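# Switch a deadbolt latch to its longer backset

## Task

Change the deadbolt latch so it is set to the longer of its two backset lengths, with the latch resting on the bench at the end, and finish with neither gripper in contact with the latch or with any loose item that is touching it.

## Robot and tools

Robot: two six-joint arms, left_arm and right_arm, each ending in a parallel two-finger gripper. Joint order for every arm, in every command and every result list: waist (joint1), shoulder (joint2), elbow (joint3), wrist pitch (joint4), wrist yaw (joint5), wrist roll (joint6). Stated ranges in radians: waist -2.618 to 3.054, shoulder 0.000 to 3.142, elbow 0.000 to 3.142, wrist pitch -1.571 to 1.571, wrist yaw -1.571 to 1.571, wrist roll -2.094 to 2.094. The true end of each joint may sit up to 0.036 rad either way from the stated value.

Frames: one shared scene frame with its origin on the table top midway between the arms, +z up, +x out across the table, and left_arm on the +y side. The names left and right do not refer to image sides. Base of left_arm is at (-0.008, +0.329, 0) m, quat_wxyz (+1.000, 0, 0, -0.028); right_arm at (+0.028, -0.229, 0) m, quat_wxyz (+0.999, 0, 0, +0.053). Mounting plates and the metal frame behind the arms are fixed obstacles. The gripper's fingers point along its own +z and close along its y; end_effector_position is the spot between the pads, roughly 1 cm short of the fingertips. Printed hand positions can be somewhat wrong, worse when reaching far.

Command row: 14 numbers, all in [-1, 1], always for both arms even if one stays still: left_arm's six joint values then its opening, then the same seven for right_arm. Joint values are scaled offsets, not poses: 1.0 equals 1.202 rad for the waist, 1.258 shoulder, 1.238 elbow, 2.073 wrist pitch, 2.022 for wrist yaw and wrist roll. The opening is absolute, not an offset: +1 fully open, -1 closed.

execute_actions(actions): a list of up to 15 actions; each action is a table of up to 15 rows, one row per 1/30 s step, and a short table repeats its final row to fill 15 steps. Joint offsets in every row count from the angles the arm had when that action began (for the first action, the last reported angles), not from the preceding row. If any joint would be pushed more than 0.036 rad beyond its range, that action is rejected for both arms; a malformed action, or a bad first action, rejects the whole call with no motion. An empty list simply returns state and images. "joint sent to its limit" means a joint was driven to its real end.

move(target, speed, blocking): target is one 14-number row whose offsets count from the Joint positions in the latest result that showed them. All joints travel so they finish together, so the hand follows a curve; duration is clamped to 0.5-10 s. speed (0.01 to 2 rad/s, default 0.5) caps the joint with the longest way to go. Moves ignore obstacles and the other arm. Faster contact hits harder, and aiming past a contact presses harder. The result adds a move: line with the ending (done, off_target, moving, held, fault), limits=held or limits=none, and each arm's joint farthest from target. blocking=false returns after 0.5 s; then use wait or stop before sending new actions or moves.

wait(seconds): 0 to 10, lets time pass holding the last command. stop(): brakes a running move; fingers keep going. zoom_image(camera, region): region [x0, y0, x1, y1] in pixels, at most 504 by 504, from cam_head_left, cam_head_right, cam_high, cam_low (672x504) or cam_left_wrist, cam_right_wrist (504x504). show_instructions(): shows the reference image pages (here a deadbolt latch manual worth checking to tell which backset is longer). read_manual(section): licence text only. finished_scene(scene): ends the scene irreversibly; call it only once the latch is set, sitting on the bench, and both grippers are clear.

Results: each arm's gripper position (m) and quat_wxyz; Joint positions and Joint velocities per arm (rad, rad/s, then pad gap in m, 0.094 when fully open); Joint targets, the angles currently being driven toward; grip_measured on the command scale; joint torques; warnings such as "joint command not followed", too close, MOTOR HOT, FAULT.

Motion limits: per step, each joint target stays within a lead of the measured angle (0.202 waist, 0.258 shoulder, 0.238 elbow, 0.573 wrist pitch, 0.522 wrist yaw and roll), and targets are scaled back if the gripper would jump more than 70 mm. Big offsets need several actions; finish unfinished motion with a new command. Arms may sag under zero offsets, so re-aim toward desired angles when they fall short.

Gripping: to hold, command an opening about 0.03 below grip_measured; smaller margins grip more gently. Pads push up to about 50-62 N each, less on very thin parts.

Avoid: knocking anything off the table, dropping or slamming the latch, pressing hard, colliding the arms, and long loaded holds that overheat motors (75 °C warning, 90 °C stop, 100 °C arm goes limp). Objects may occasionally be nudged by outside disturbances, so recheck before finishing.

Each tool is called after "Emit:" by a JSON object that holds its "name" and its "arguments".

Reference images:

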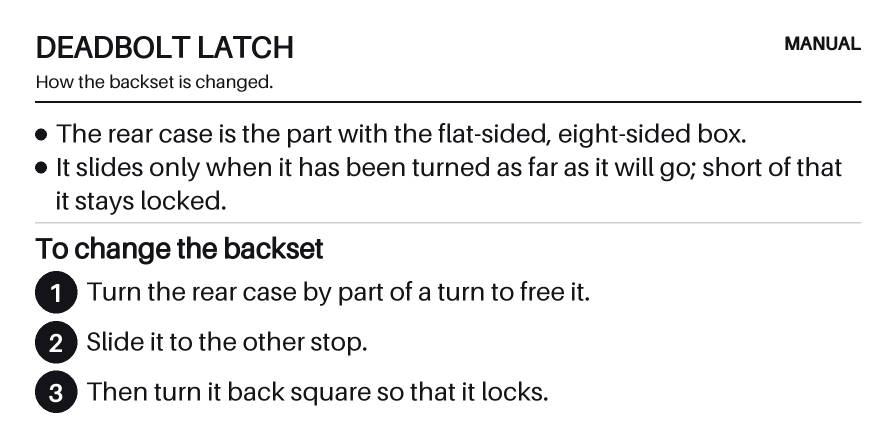

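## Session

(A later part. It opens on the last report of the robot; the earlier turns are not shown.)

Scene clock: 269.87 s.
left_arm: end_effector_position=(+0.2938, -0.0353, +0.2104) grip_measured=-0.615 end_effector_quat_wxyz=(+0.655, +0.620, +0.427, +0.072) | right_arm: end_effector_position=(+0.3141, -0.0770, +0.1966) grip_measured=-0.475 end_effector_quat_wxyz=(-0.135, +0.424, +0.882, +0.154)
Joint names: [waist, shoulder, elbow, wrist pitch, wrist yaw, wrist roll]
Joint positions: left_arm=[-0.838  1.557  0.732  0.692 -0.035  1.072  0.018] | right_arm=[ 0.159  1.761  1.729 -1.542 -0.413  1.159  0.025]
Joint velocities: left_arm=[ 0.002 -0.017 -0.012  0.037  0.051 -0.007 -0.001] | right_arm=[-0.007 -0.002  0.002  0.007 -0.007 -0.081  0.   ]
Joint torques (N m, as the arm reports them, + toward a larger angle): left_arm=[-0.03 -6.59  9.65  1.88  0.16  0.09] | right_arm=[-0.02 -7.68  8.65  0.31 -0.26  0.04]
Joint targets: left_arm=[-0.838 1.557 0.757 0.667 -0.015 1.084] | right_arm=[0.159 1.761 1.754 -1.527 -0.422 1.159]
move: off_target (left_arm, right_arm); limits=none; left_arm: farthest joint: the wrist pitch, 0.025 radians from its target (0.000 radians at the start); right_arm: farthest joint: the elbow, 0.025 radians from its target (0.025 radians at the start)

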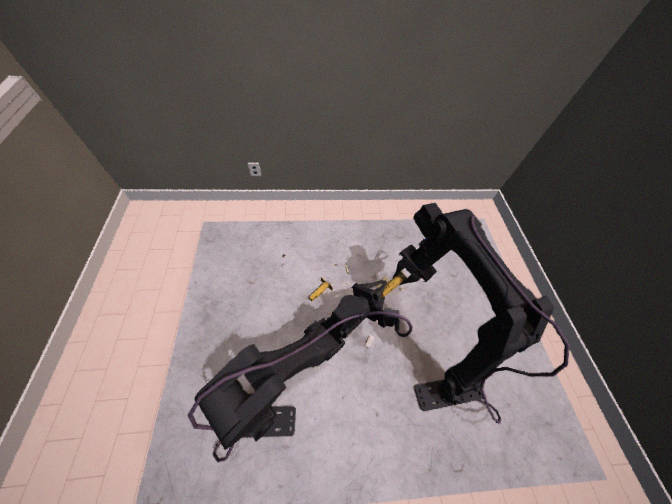

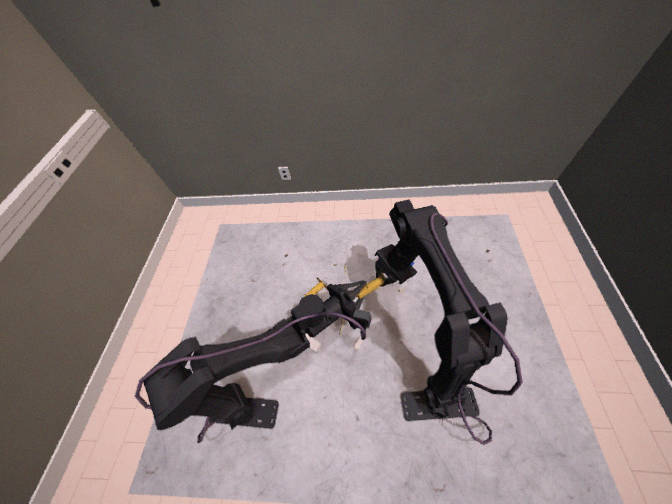

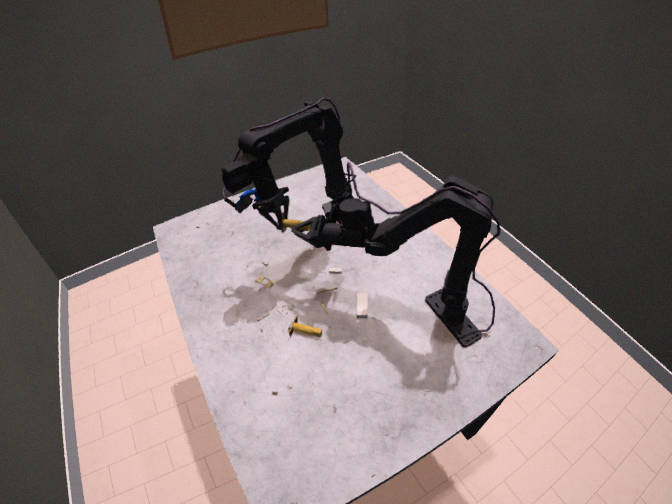

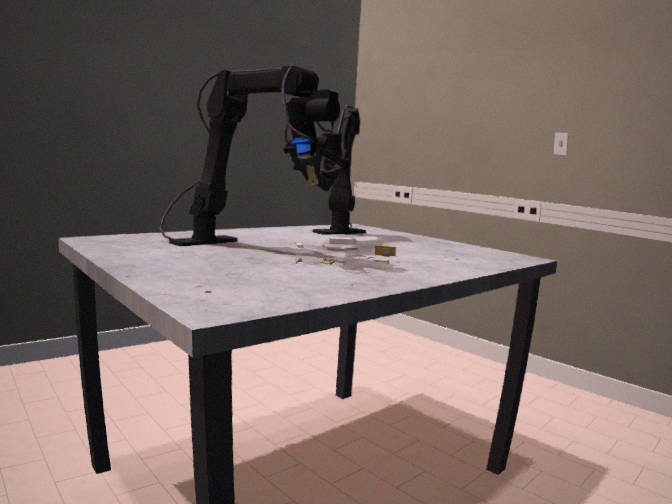

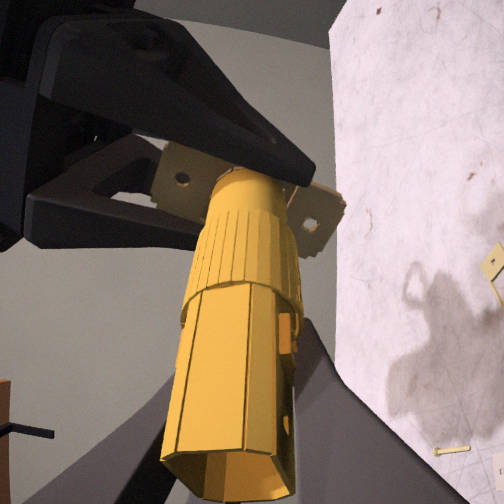

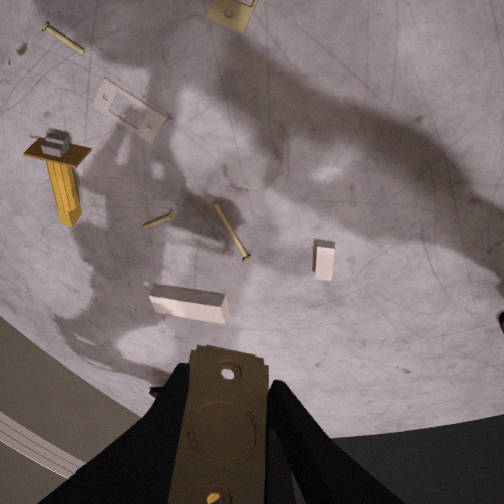

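Emit:
{"name": "move", "arguments": {"target": [0,0,0.02,0,0,0.25,-0.68, 0,0,0.02,0,0,0,-0.6], "speed": 0.25}}

Scene clock: 275.43 s.
left_arm: end_effector_position=(+0.2976, -0.0329, +0.2168) grip_measured=-0.639 end_effector_quat_wxyz=(+0.628, +0.689, +0.279, +0.229) | right_arm: end_effector_position=(+0.3138, -0.0776, +0.1964) grip_measured=-0.475 end_effector_quat_wxyz=(-0.134, +0.422, +0.884, +0.153)
Joint names: [waist, shoulder, elbow, wrist pitch, wrist yaw, wrist roll]
Joint positions: left_arm=[-0.837  1.557  0.732  0.718 -0.057  1.529  0.017] | right_arm=[ 0.159  1.761  1.729 -1.544 -0.41   1.153  0.025]
Joint velocities: left_arm=[-0.002  0.002  0.007  0.051 -0.007  0.022 -0.   ] | right_arm=[-0.017  0.002  0.002 -0.125  0.037  0.022  0.   ]
Joint torques (N m, as the arm reports them, + toward a larger angle): left_arm=[-0.09 -6.53  9.65  1.86  0.17  0.42] | right_arm=[-0.06 -7.74  8.9   0.14 -0.23  0.07]
Joint targets: left_arm=[-0.838 1.557 0.757 0.692 -0.035 1.577] | right_arm=[0.159 1.761 1.754 -1.542 -0.413 1.159]
move: off_target (left_arm, right_arm); limits=none; left_arm: farthest joint: the wrist roll, 0.048 radians from its target (0.505 radians at the start); right_arm: farthest joint: the elbow, 0.025 radians from its target (0.025 radians at the start)

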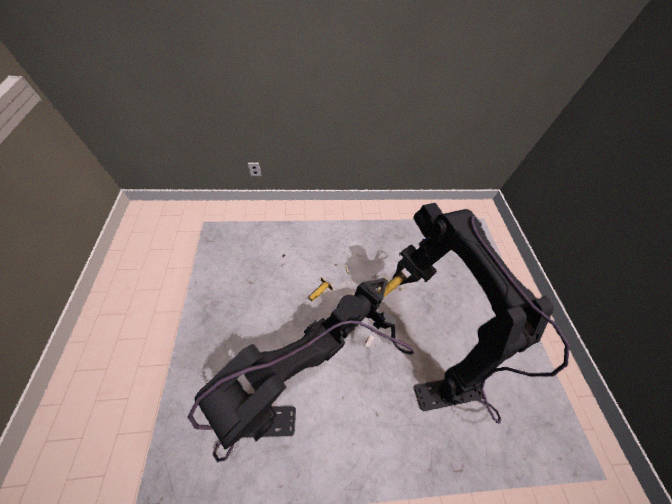

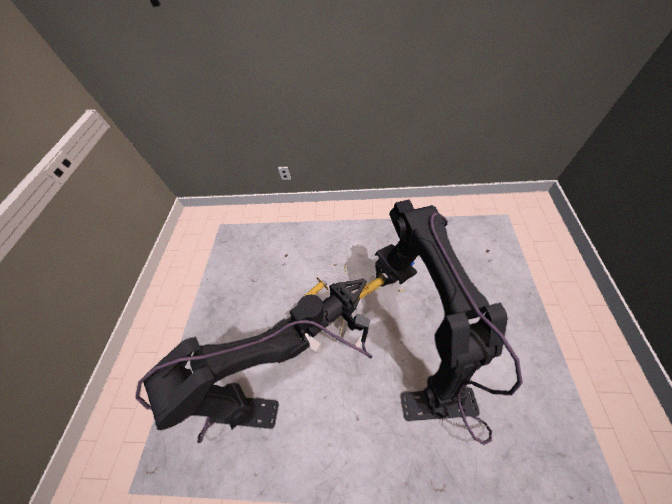

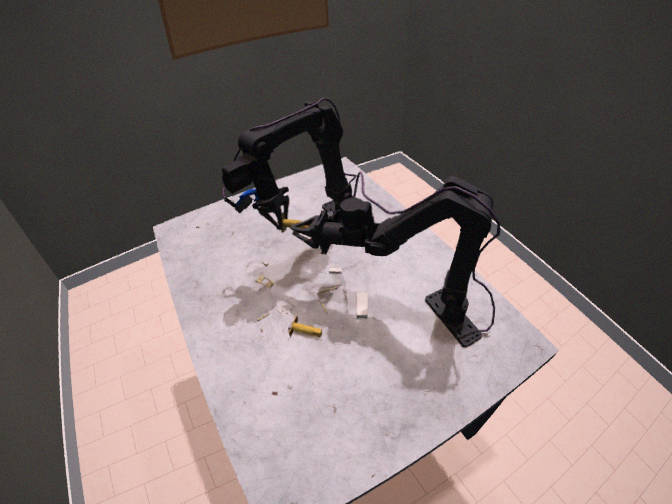

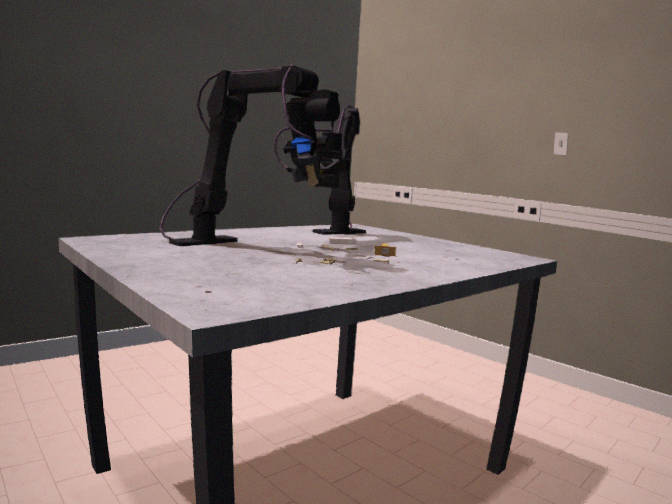

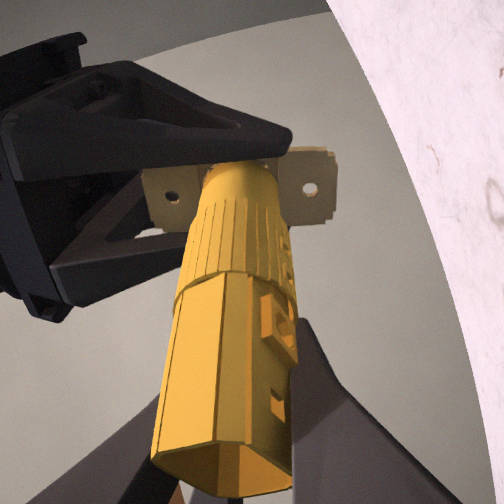

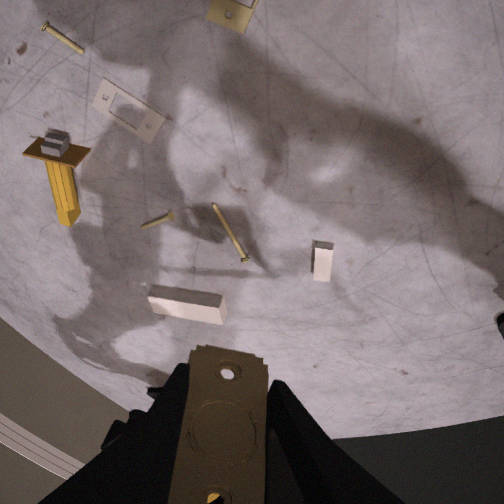

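Emit:
{"name": "move", "arguments": {"target": [0,-0.055,-0.015,-0.016,0,0.02,-0.72, 0,0,0.02,0,0,0,-0.6], "speed": 0.1}}

Scene clock: 281.47 s.
left_arm: end_effector_position=(+0.2959, -0.0283, +0.2213) grip_measured=-0.639 end_effector_quat_wxyz=(+0.623, +0.692, +0.282, +0.232) | right_arm: end_effector_position=(+0.3122, -0.0731, +0.1983) grip_measured=-0.475 end_effector_quat_wxyz=(-0.143, +0.418, +0.882, +0.163)
Joint names: [waist, shoulder, elbow, wrist pitch, wrist yaw, wrist roll]
Joint positions: left_arm=[-0.837  1.523  0.732  0.674 -0.066  1.534  0.017] | right_arm=[ 0.16   1.761  1.729 -1.544 -0.436  1.149  0.025]
Joint velocities: left_arm=[ 0.007 -0.007 -0.002 -0.051 -0.022 -0.051 -0.   ] | right_arm=[ 0.007  0.002 -0.002 -0.051  0.007 -0.007 -0.001]
Joint torques (N m, as the arm reports them, + toward a larger angle): left_arm=[-0.03 -9.21  6.04  2.25  0.06  0.29] | right_arm=[-0.17 -7.78  9.09  0.11  0.    0.05]
Joint targets: left_arm=[-0.837 1.488 0.714 0.685 -0.057 1.570] | right_arm=[0.158 1.761 1.754 -1.544 -0.410 1.153]
move: off_target (left_arm, right_arm); limits=none; left_arm: farthest joint: the shoulder, 0.036 radians from its target (0.070 radians at the start); right_arm: farthest joint: the wrist yaw, 0.026 radians from its target (0.000 radians at the start)

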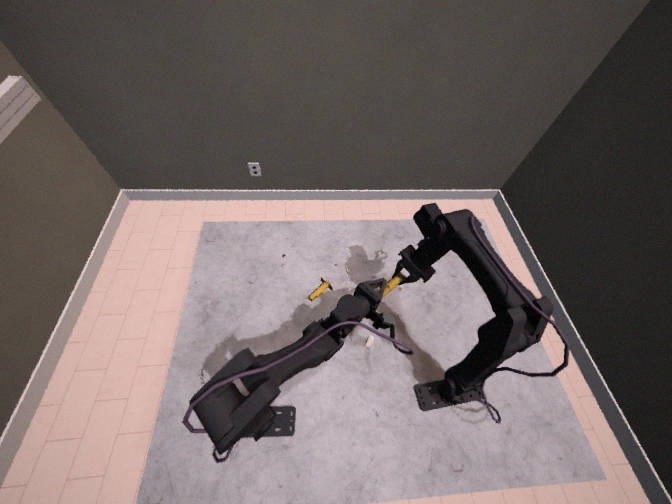

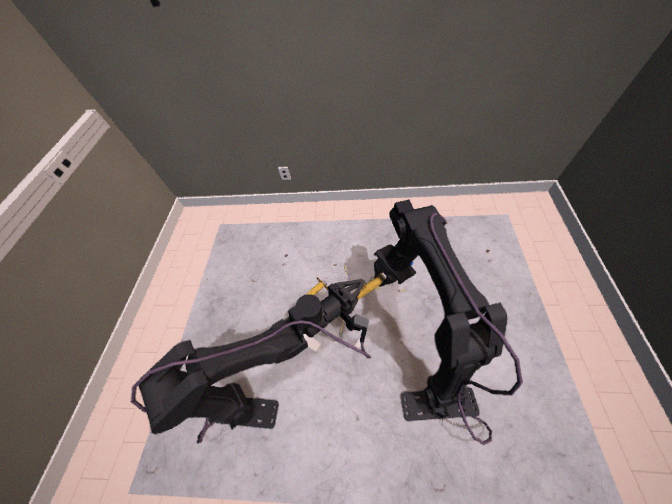

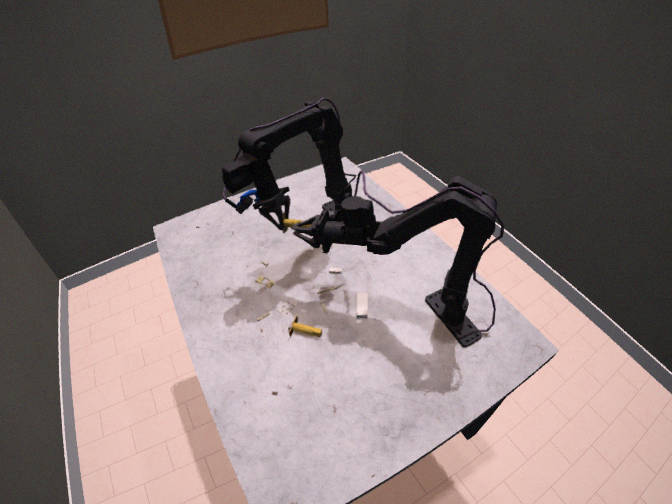

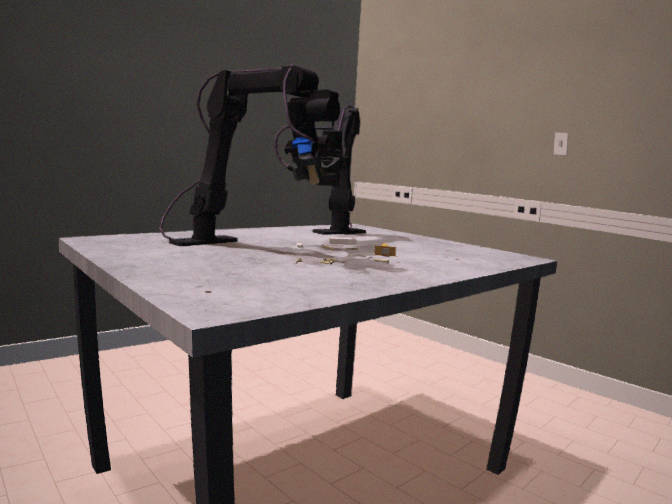

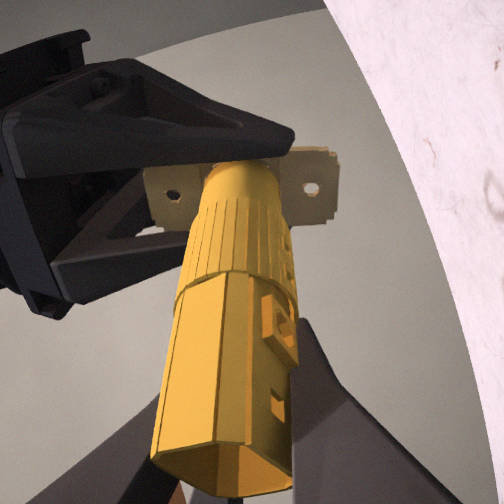

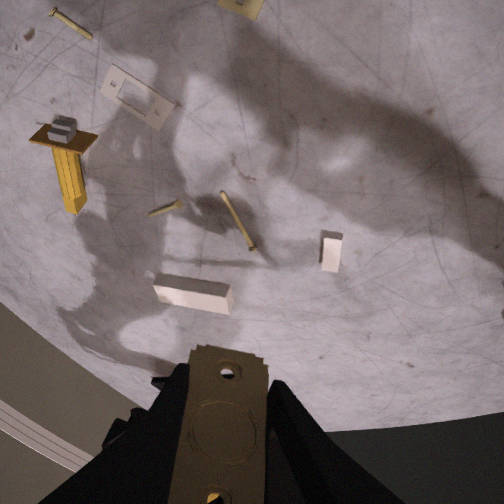

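Emit:
{"name": "move", "arguments": {"target": [0,0.027,0.02,0.02,0,0,-0.2, 0,0,0.02,0,0.012,0,-0.6], "speed": 0.2}}

Emit:
{"name": "move", "arguments": {"target": [0,0,0.02,0,0,-0.18,-0.2, 0,0,0.02,0,0,0,-0.6]}}

Scene clock: 292.50 s.
left_arm: end_effector_position=(+0.2983, -0.0310, +0.2184) grip_measured=-0.202 end_effector_quat_wxyz=(+0.626, +0.689, +0.281, +0.233) | right_arm: end_effector_position=(+0.3133, -0.0768, +0.1966) grip_measured=-0.475 end_effector_quat_wxyz=(-0.135, +0.419, +0.885, +0.154)
Joint names: [waist, shoulder, elbow, wrist pitch, wrist yaw, wrist roll]
Joint positions: left_arm=[-0.837  1.549  0.732  0.71  -0.066  1.533  0.037] | right_arm=[ 0.16   1.761  1.729 -1.544 -0.412  1.149  0.025]
Joint velocities: left_arm=[-0.002 -0.012 -0.002 -0.037  0.066 -0.081 -0.   ] | right_arm=[ 0.002 -0.022 -0.002  0.037 -0.037 -0.007 -0.001]
Joint torques (N m, as the arm reports them, + toward a larger angle): left_arm=[-0.04 -5.83  9.67  2.15  0.   -0.04] | right_arm=[ 0.12 -7.76  8.97  0.1  -0.21 -0.01]
Joint targets: left_arm=[-0.837 1.557 0.757 0.715 -0.066 1.534] | right_arm=[0.160 1.761 1.754 -1.544 -0.412 1.149]
move: off_target (left_arm, right_arm); limits=none; left_arm: farthest joint: the elbow, 0.024 radians from its target (0.024 radians at the start); right_arm: farthest joint: the elbow, 0.025 radians from its target (0.025 radians at the start)

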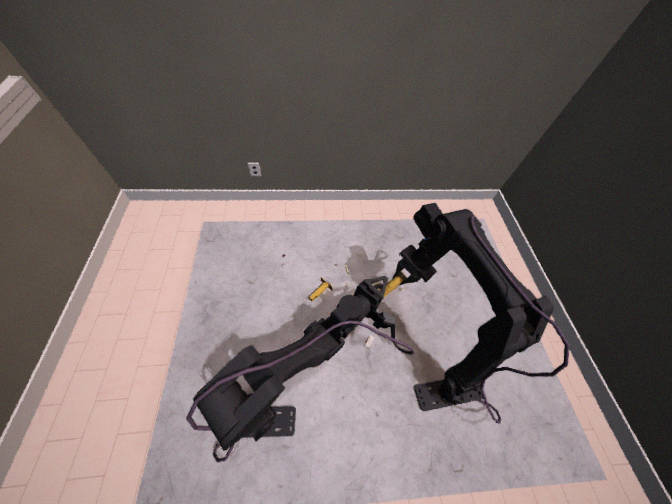

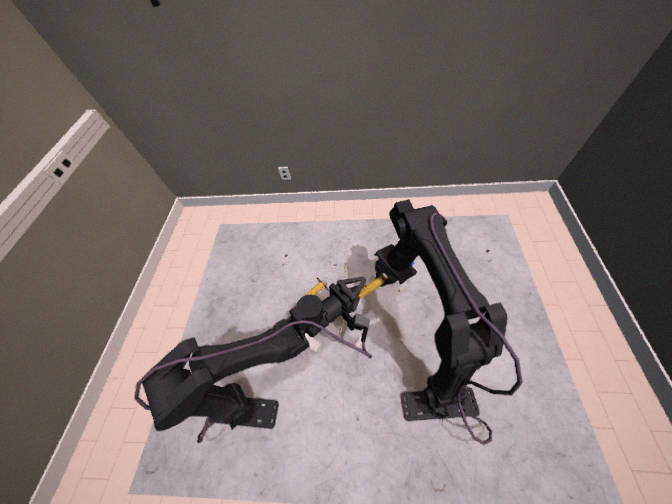

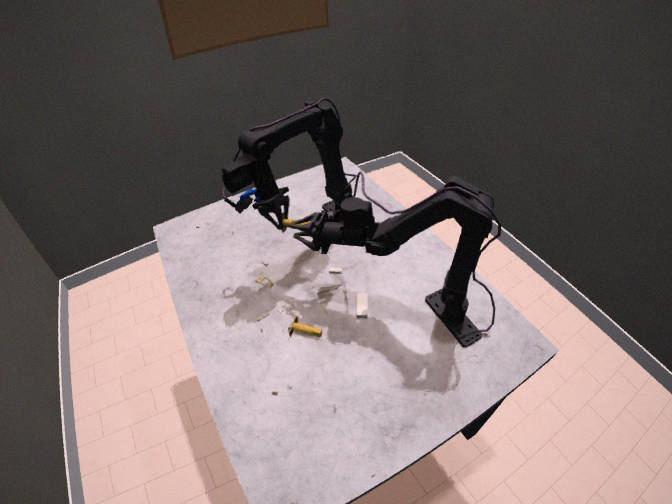

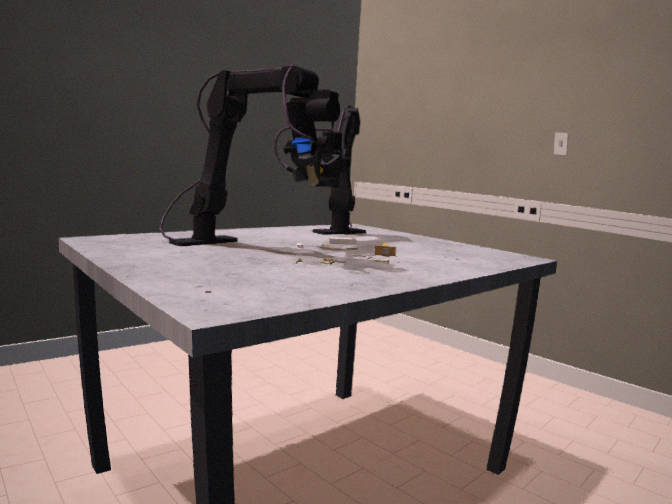

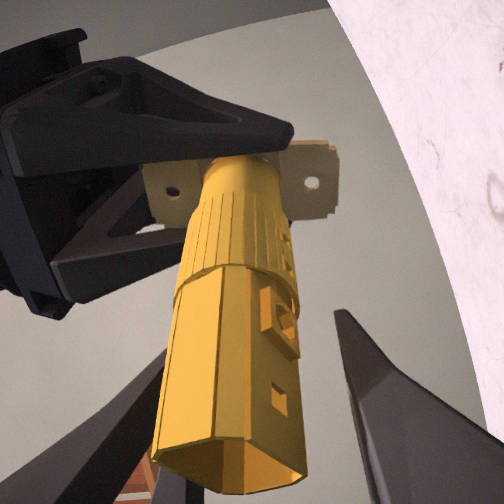

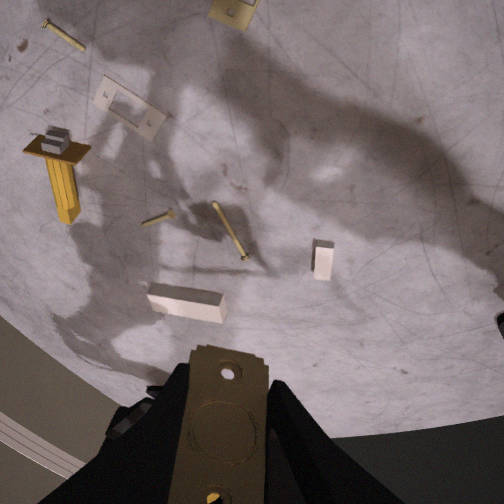

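Scene clock: 294.00 s.
left_arm: end_effector_position=(+0.2983, -0.0310, +0.2184) grip_measured=-0.202 end_effector_quat_wxyz=(+0.657, +0.630, +0.396, +0.122) | right_arm: end_effector_position=(+0.3133, -0.0768, +0.1966) grip_measured=-0.475 end_effector_quat_wxyz=(-0.135, +0.419, +0.885, +0.154)
Joint names: [waist, shoulder, elbow, wrist pitch, wrist yaw, wrist roll]
Joint positions: left_arm=[-0.837  1.549  0.732  0.71  -0.066  1.186  0.037] | right_arm=[ 0.16   1.761  1.729 -1.544 -0.412  1.149  0.025]
Joint velocities: left_arm=[ 0.002 -0.007  0.002  0.007 -0.022 -0.007  0.   ] | right_arm=[-0.007  0.007  0.002 -0.007 -0.007  0.066 -0.001]
Joint torques (N m, as the arm reports them, + toward a larger angle): left_arm=[-0.03 -6.48  9.63  2.14 -0.01 -0.17] | right_arm=[ 0.08 -7.71  8.74  0.14 -0.2   0.02]
Joint targets: left_arm=[-0.837 1.549 0.757 0.710 -0.066 1.170] | right_arm=[0.160 1.761 1.754 -1.544 -0.412 1.149]
move: off_target (left_arm, right_arm); limits=none; left_arm: farthest joint: the elbow, 0.024 radians from its target (0.024 radians at the start); right_arm: farthest joint: the elbow, 0.025 radians from its target (0.025 radians at the start)

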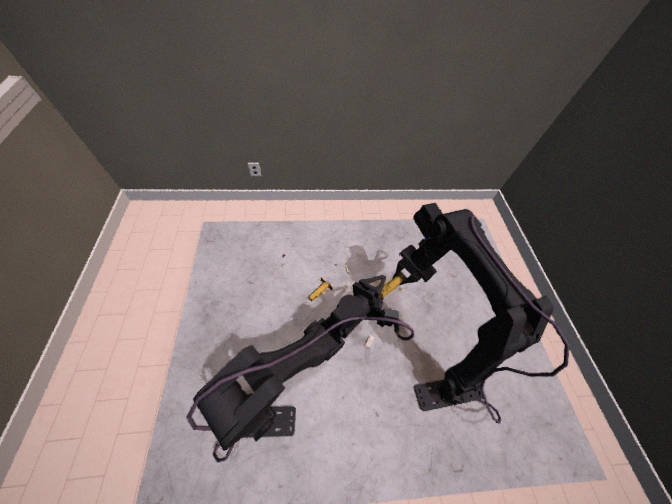

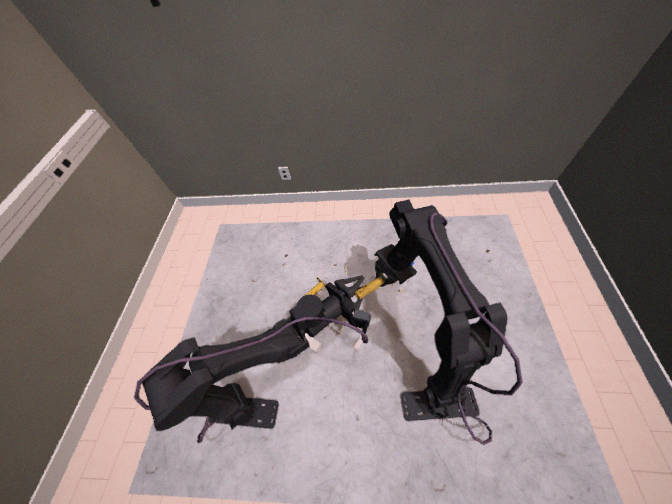

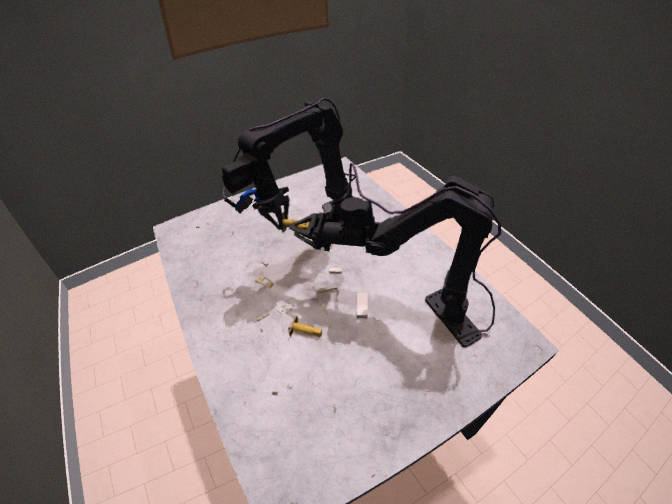

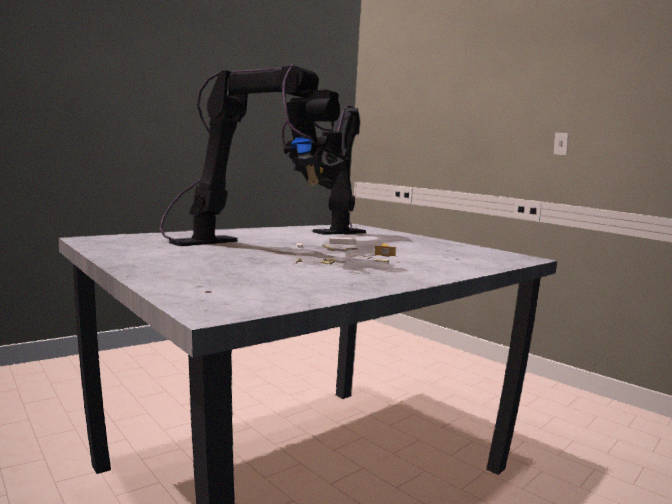

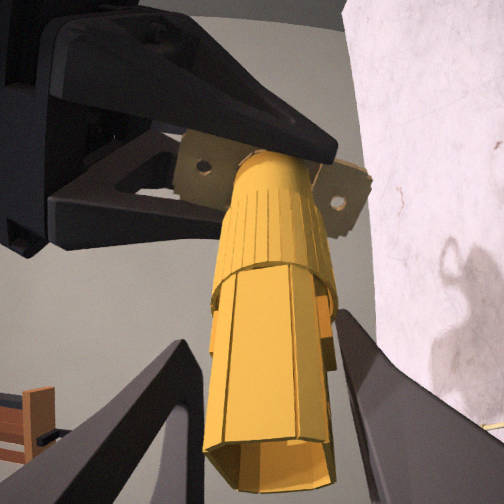

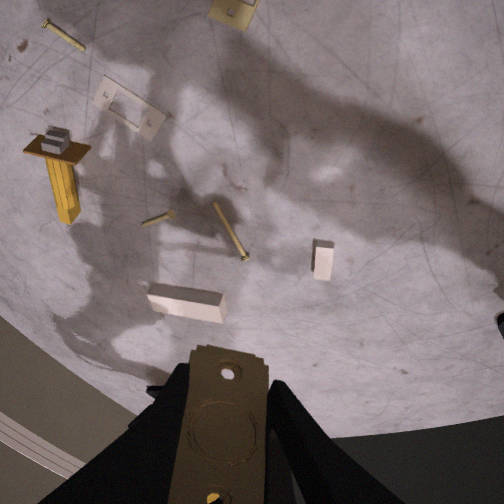

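Emit:
{"name": "move", "arguments": {"target": [0,0,0.02,0,0,0,-0.72, 0,0,0.02,0,0,0,-0.6]}}

Emit:
{"name": "move", "arguments": {"target": [0,0,0.02,0,0,0.08,-0.72, 0,0,0.02,0,0,0,-0.6], "speed": 0.15}}

Scene clock: 300.50 s.
left_arm: end_effector_position=(+0.2973, -0.0313, +0.2141) grip_measured=-0.644 end_effector_quat_wxyz=(+0.652, +0.635, +0.397, +0.120) | right_arm: end_effector_position=(+0.3143, -0.0756, +0.1969) grip_measured=-0.475 end_effector_quat_wxyz=(-0.135, +0.419, +0.884, +0.158)
Joint names: [waist, shoulder, elbow, wrist pitch, wrist yaw, wrist roll]
Joint positions: left_arm=[-0.837  1.551  0.731  0.697 -0.063  1.185  0.017] | right_arm=[ 0.16   1.761  1.729 -1.539 -0.417  1.151  0.025]
Joint velocities: left_arm=[ 0.002  0.002 -0.007  0.022 -0.022 -0.007  0.001] | right_arm=[ 0.007 -0.007 -0.007 -0.081  0.037  0.022 -0.001]
Joint torques (N m, as the arm reports them, + toward a larger angle): left_arm=[ 0.01 -6.59  9.75  2.27 -0.04 -0.05] | right_arm=[-0.17 -7.68  8.85  0.06 -0.15  0.  ]
Joint targets: left_arm=[-0.837 1.549 0.757 0.710 -0.067 1.186] | right_arm=[0.160 1.761 1.754 -1.544 -0.413 1.149]
move: off_target (left_arm, right_arm); limits=none; left_arm: farthest joint: the elbow, 0.026 radians from its target (0.024 radians at the start); right_arm: farthest joint: the elbow, 0.025 radians from its target (0.025 radians at the start)

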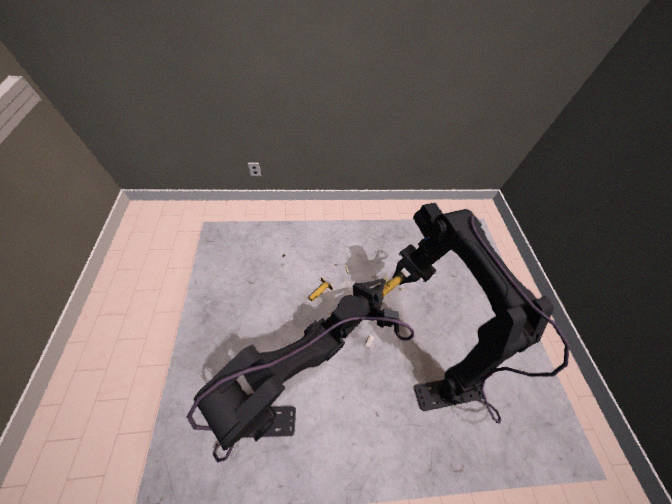

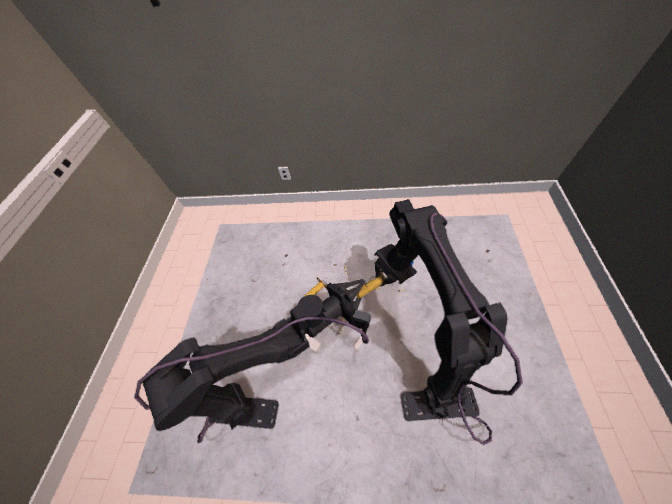

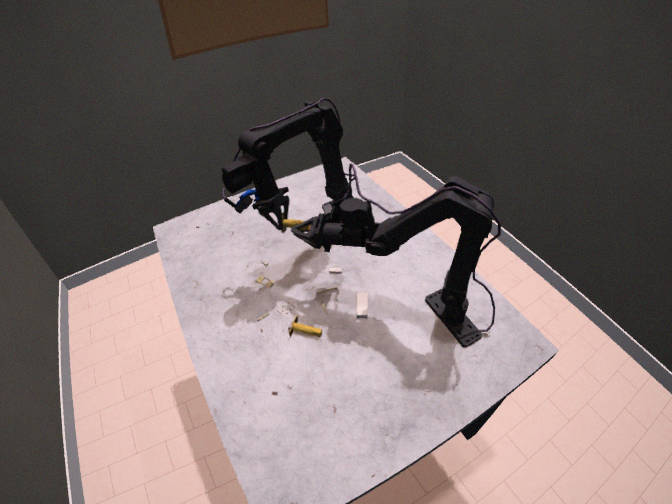

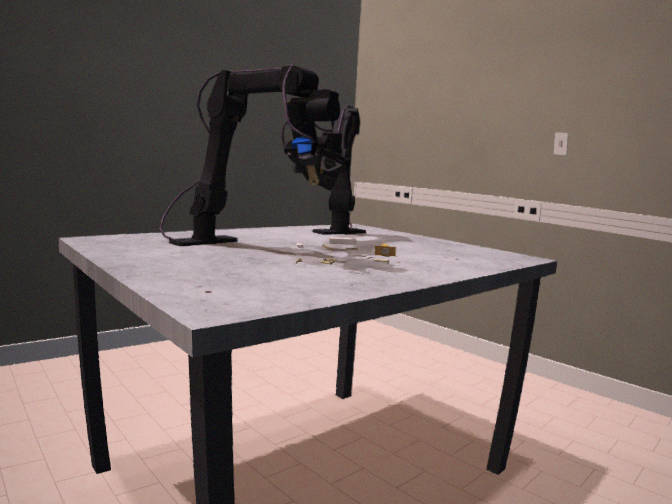

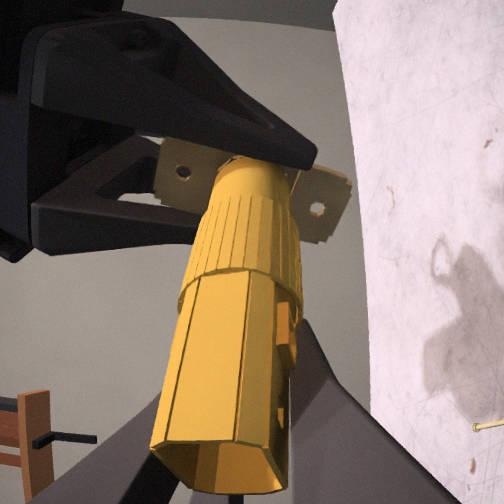

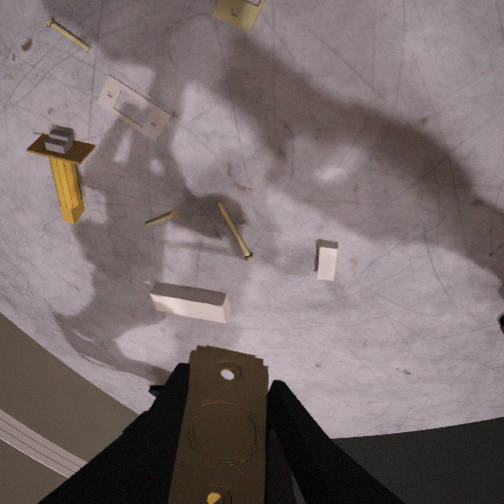

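Scene clock: 302.03 s.
left_arm: end_effector_position=(+0.2990, -0.0300, +0.2155) grip_measured=-0.647 end_effector_quat_wxyz=(+0.645, +0.653, +0.362, +0.162) | right_arm: end_effector_position=(+0.3154, -0.0750, +0.1971) grip_measured=-0.475 end_effector_quat_wxyz=(-0.133, +0.419, +0.884, +0.160)
Joint names: [waist, shoulder, elbow, wrist pitch, wrist yaw, wrist roll]
Joint positions: left_arm=[-0.837  1.551  0.731  0.703 -0.076  1.303  0.017] | right_arm=[ 0.16   1.761  1.729 -1.533 -0.42   1.151  0.025]
Joint velocities: left_arm=[ 0.012 -0.012 -0.002  0.007  0.007 -0.037  0.   ] | right_arm=[-0.007 -0.002  0.002  0.007 -0.007  0.066 -0.   ]
Joint torques (N m, as the arm reports them, + toward a larger angle): left_arm=[-0.08 -6.49  9.65  2.08  0.11  0.38] | right_arm=[ 0.13 -7.65  8.79  0.07 -0.22 -0.01]
Joint targets: left_arm=[-0.837 1.551 0.756 0.697 -0.063 1.347] | right_arm=[0.160 1.761 1.754 -1.539 -0.417 1.151]
move: off_target (left_arm, right_arm); limits=none; left_arm: farthest joint: the wrist roll, 0.044 radians from its target (0.161 radians at the start); right_arm: farthest joint: the elbow, 0.025 radians from its target (0.025 radians at the start)

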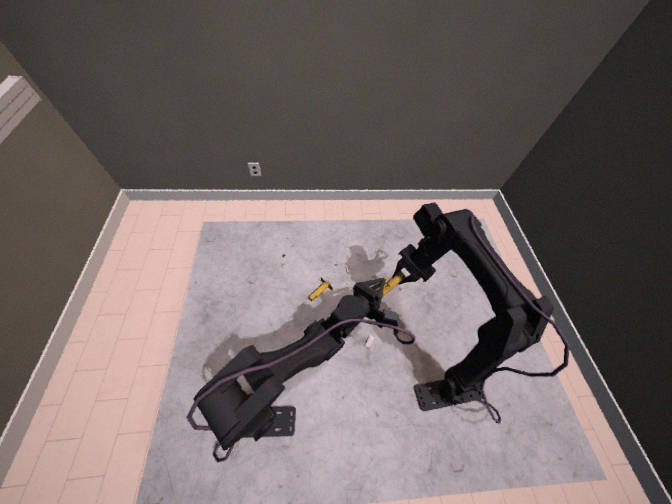

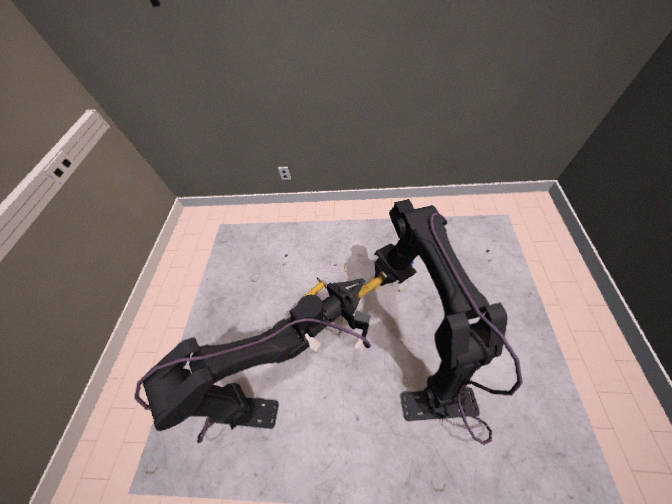

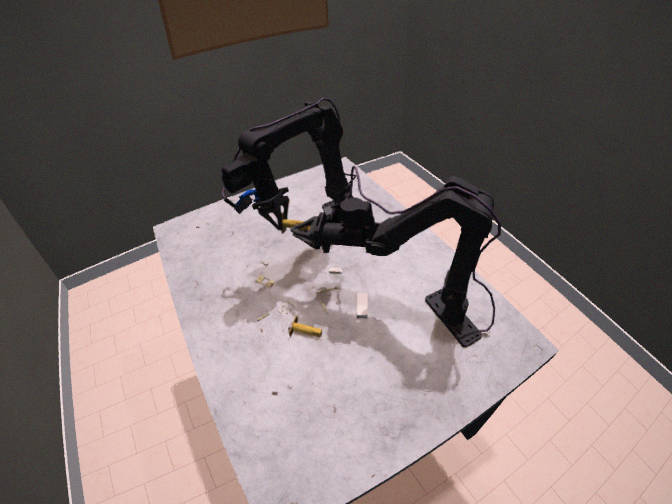

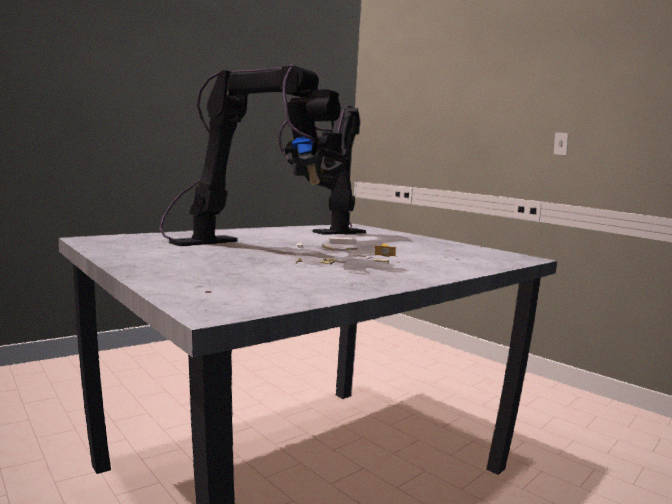

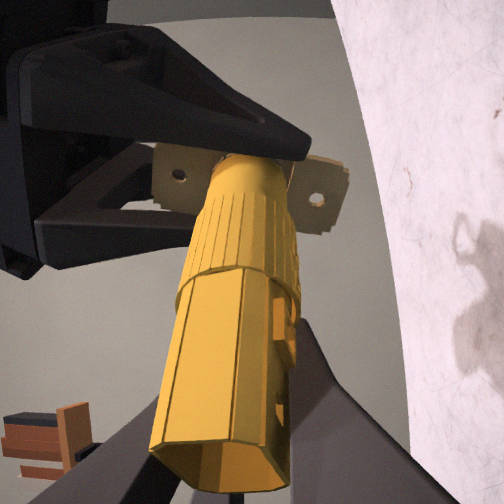

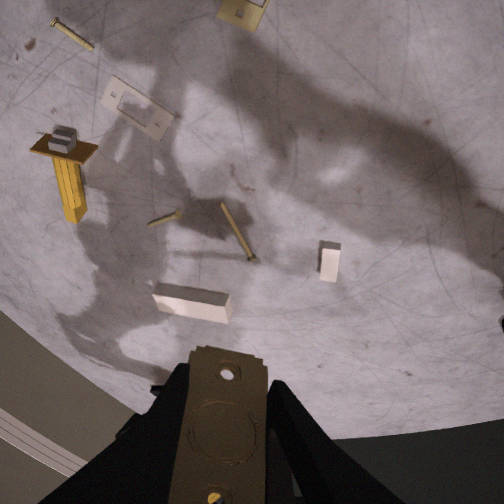

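Emit:
{"name": "execute_actions", "arguments": {"actions": []}}

Scene clock: 324.10 s.
left_arm: end_effector_position=(+0.2990, -0.0300, +0.2155) grip_measured=-0.647 end_effector_quat_wxyz=(+0.645, +0.653, +0.362, +0.162) | right_arm: end_effector_position=(+0.3154, -0.0750, +0.1971) grip_measured=-0.475 end_effector_quat_wxyz=(-0.133, +0.419, +0.884, +0.160)
Joint names: [waist, shoulder, elbow, wrist pitch, wrist yaw, wrist roll]
Joint positions: left_arm=[-0.837  1.551  0.731  0.703 -0.076  1.303  0.017] | right_arm=[ 0.16   1.761  1.729 -1.533 -0.42   1.151  0.025]
Joint velocities: left_arm=[ 0.012 -0.012 -0.007  0.007 -0.081  0.037 -0.   ] | right_arm=[ 0.007  0.007 -0.012 -0.066  0.037  0.037  0.001]
Joint torques (N m, as the arm reports them, + toward a larger angle): left_arm=[-0.02 -6.48  9.64  2.07  0.08  0.37] | right_arm=[-0.03 -7.64  8.69  0.05 -0.21  0.  ]
Joint targets: left_arm=[-0.837 1.551 0.756 0.697 -0.063 1.347] | right_arm=[0.160 1.761 1.754 -1.539 -0.417 1.151]

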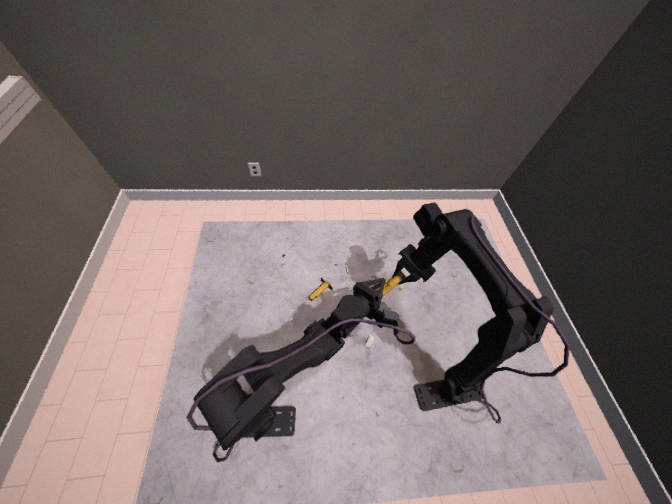

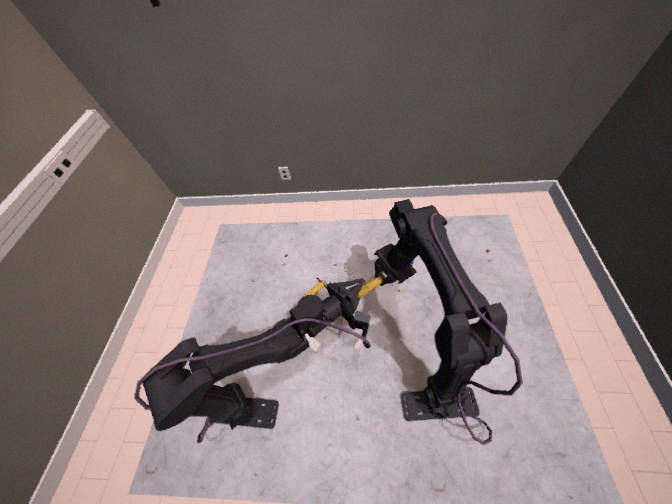

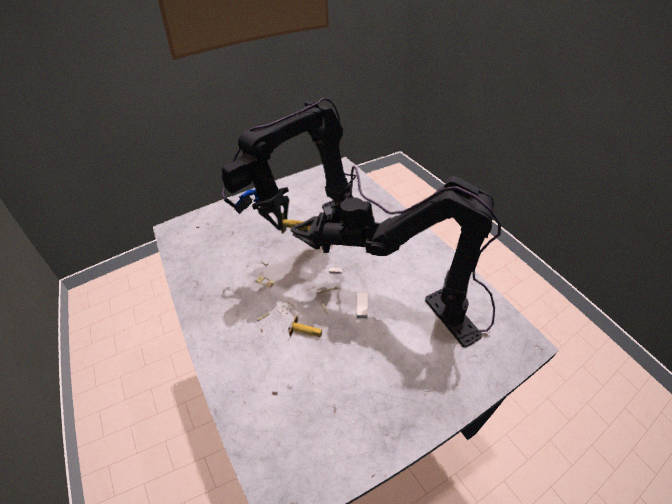

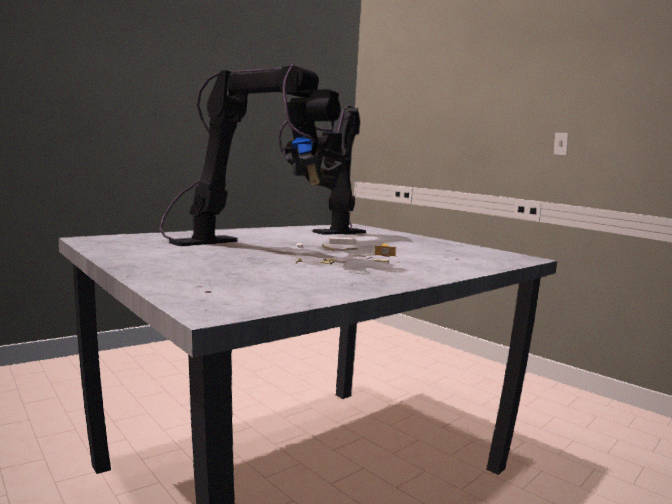

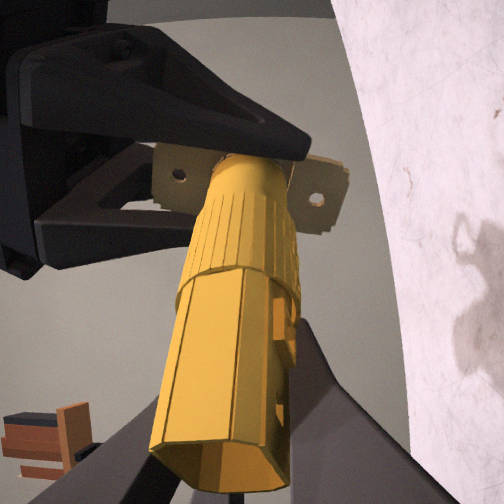

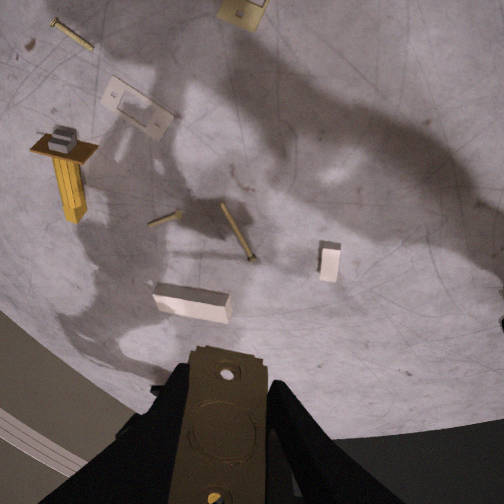

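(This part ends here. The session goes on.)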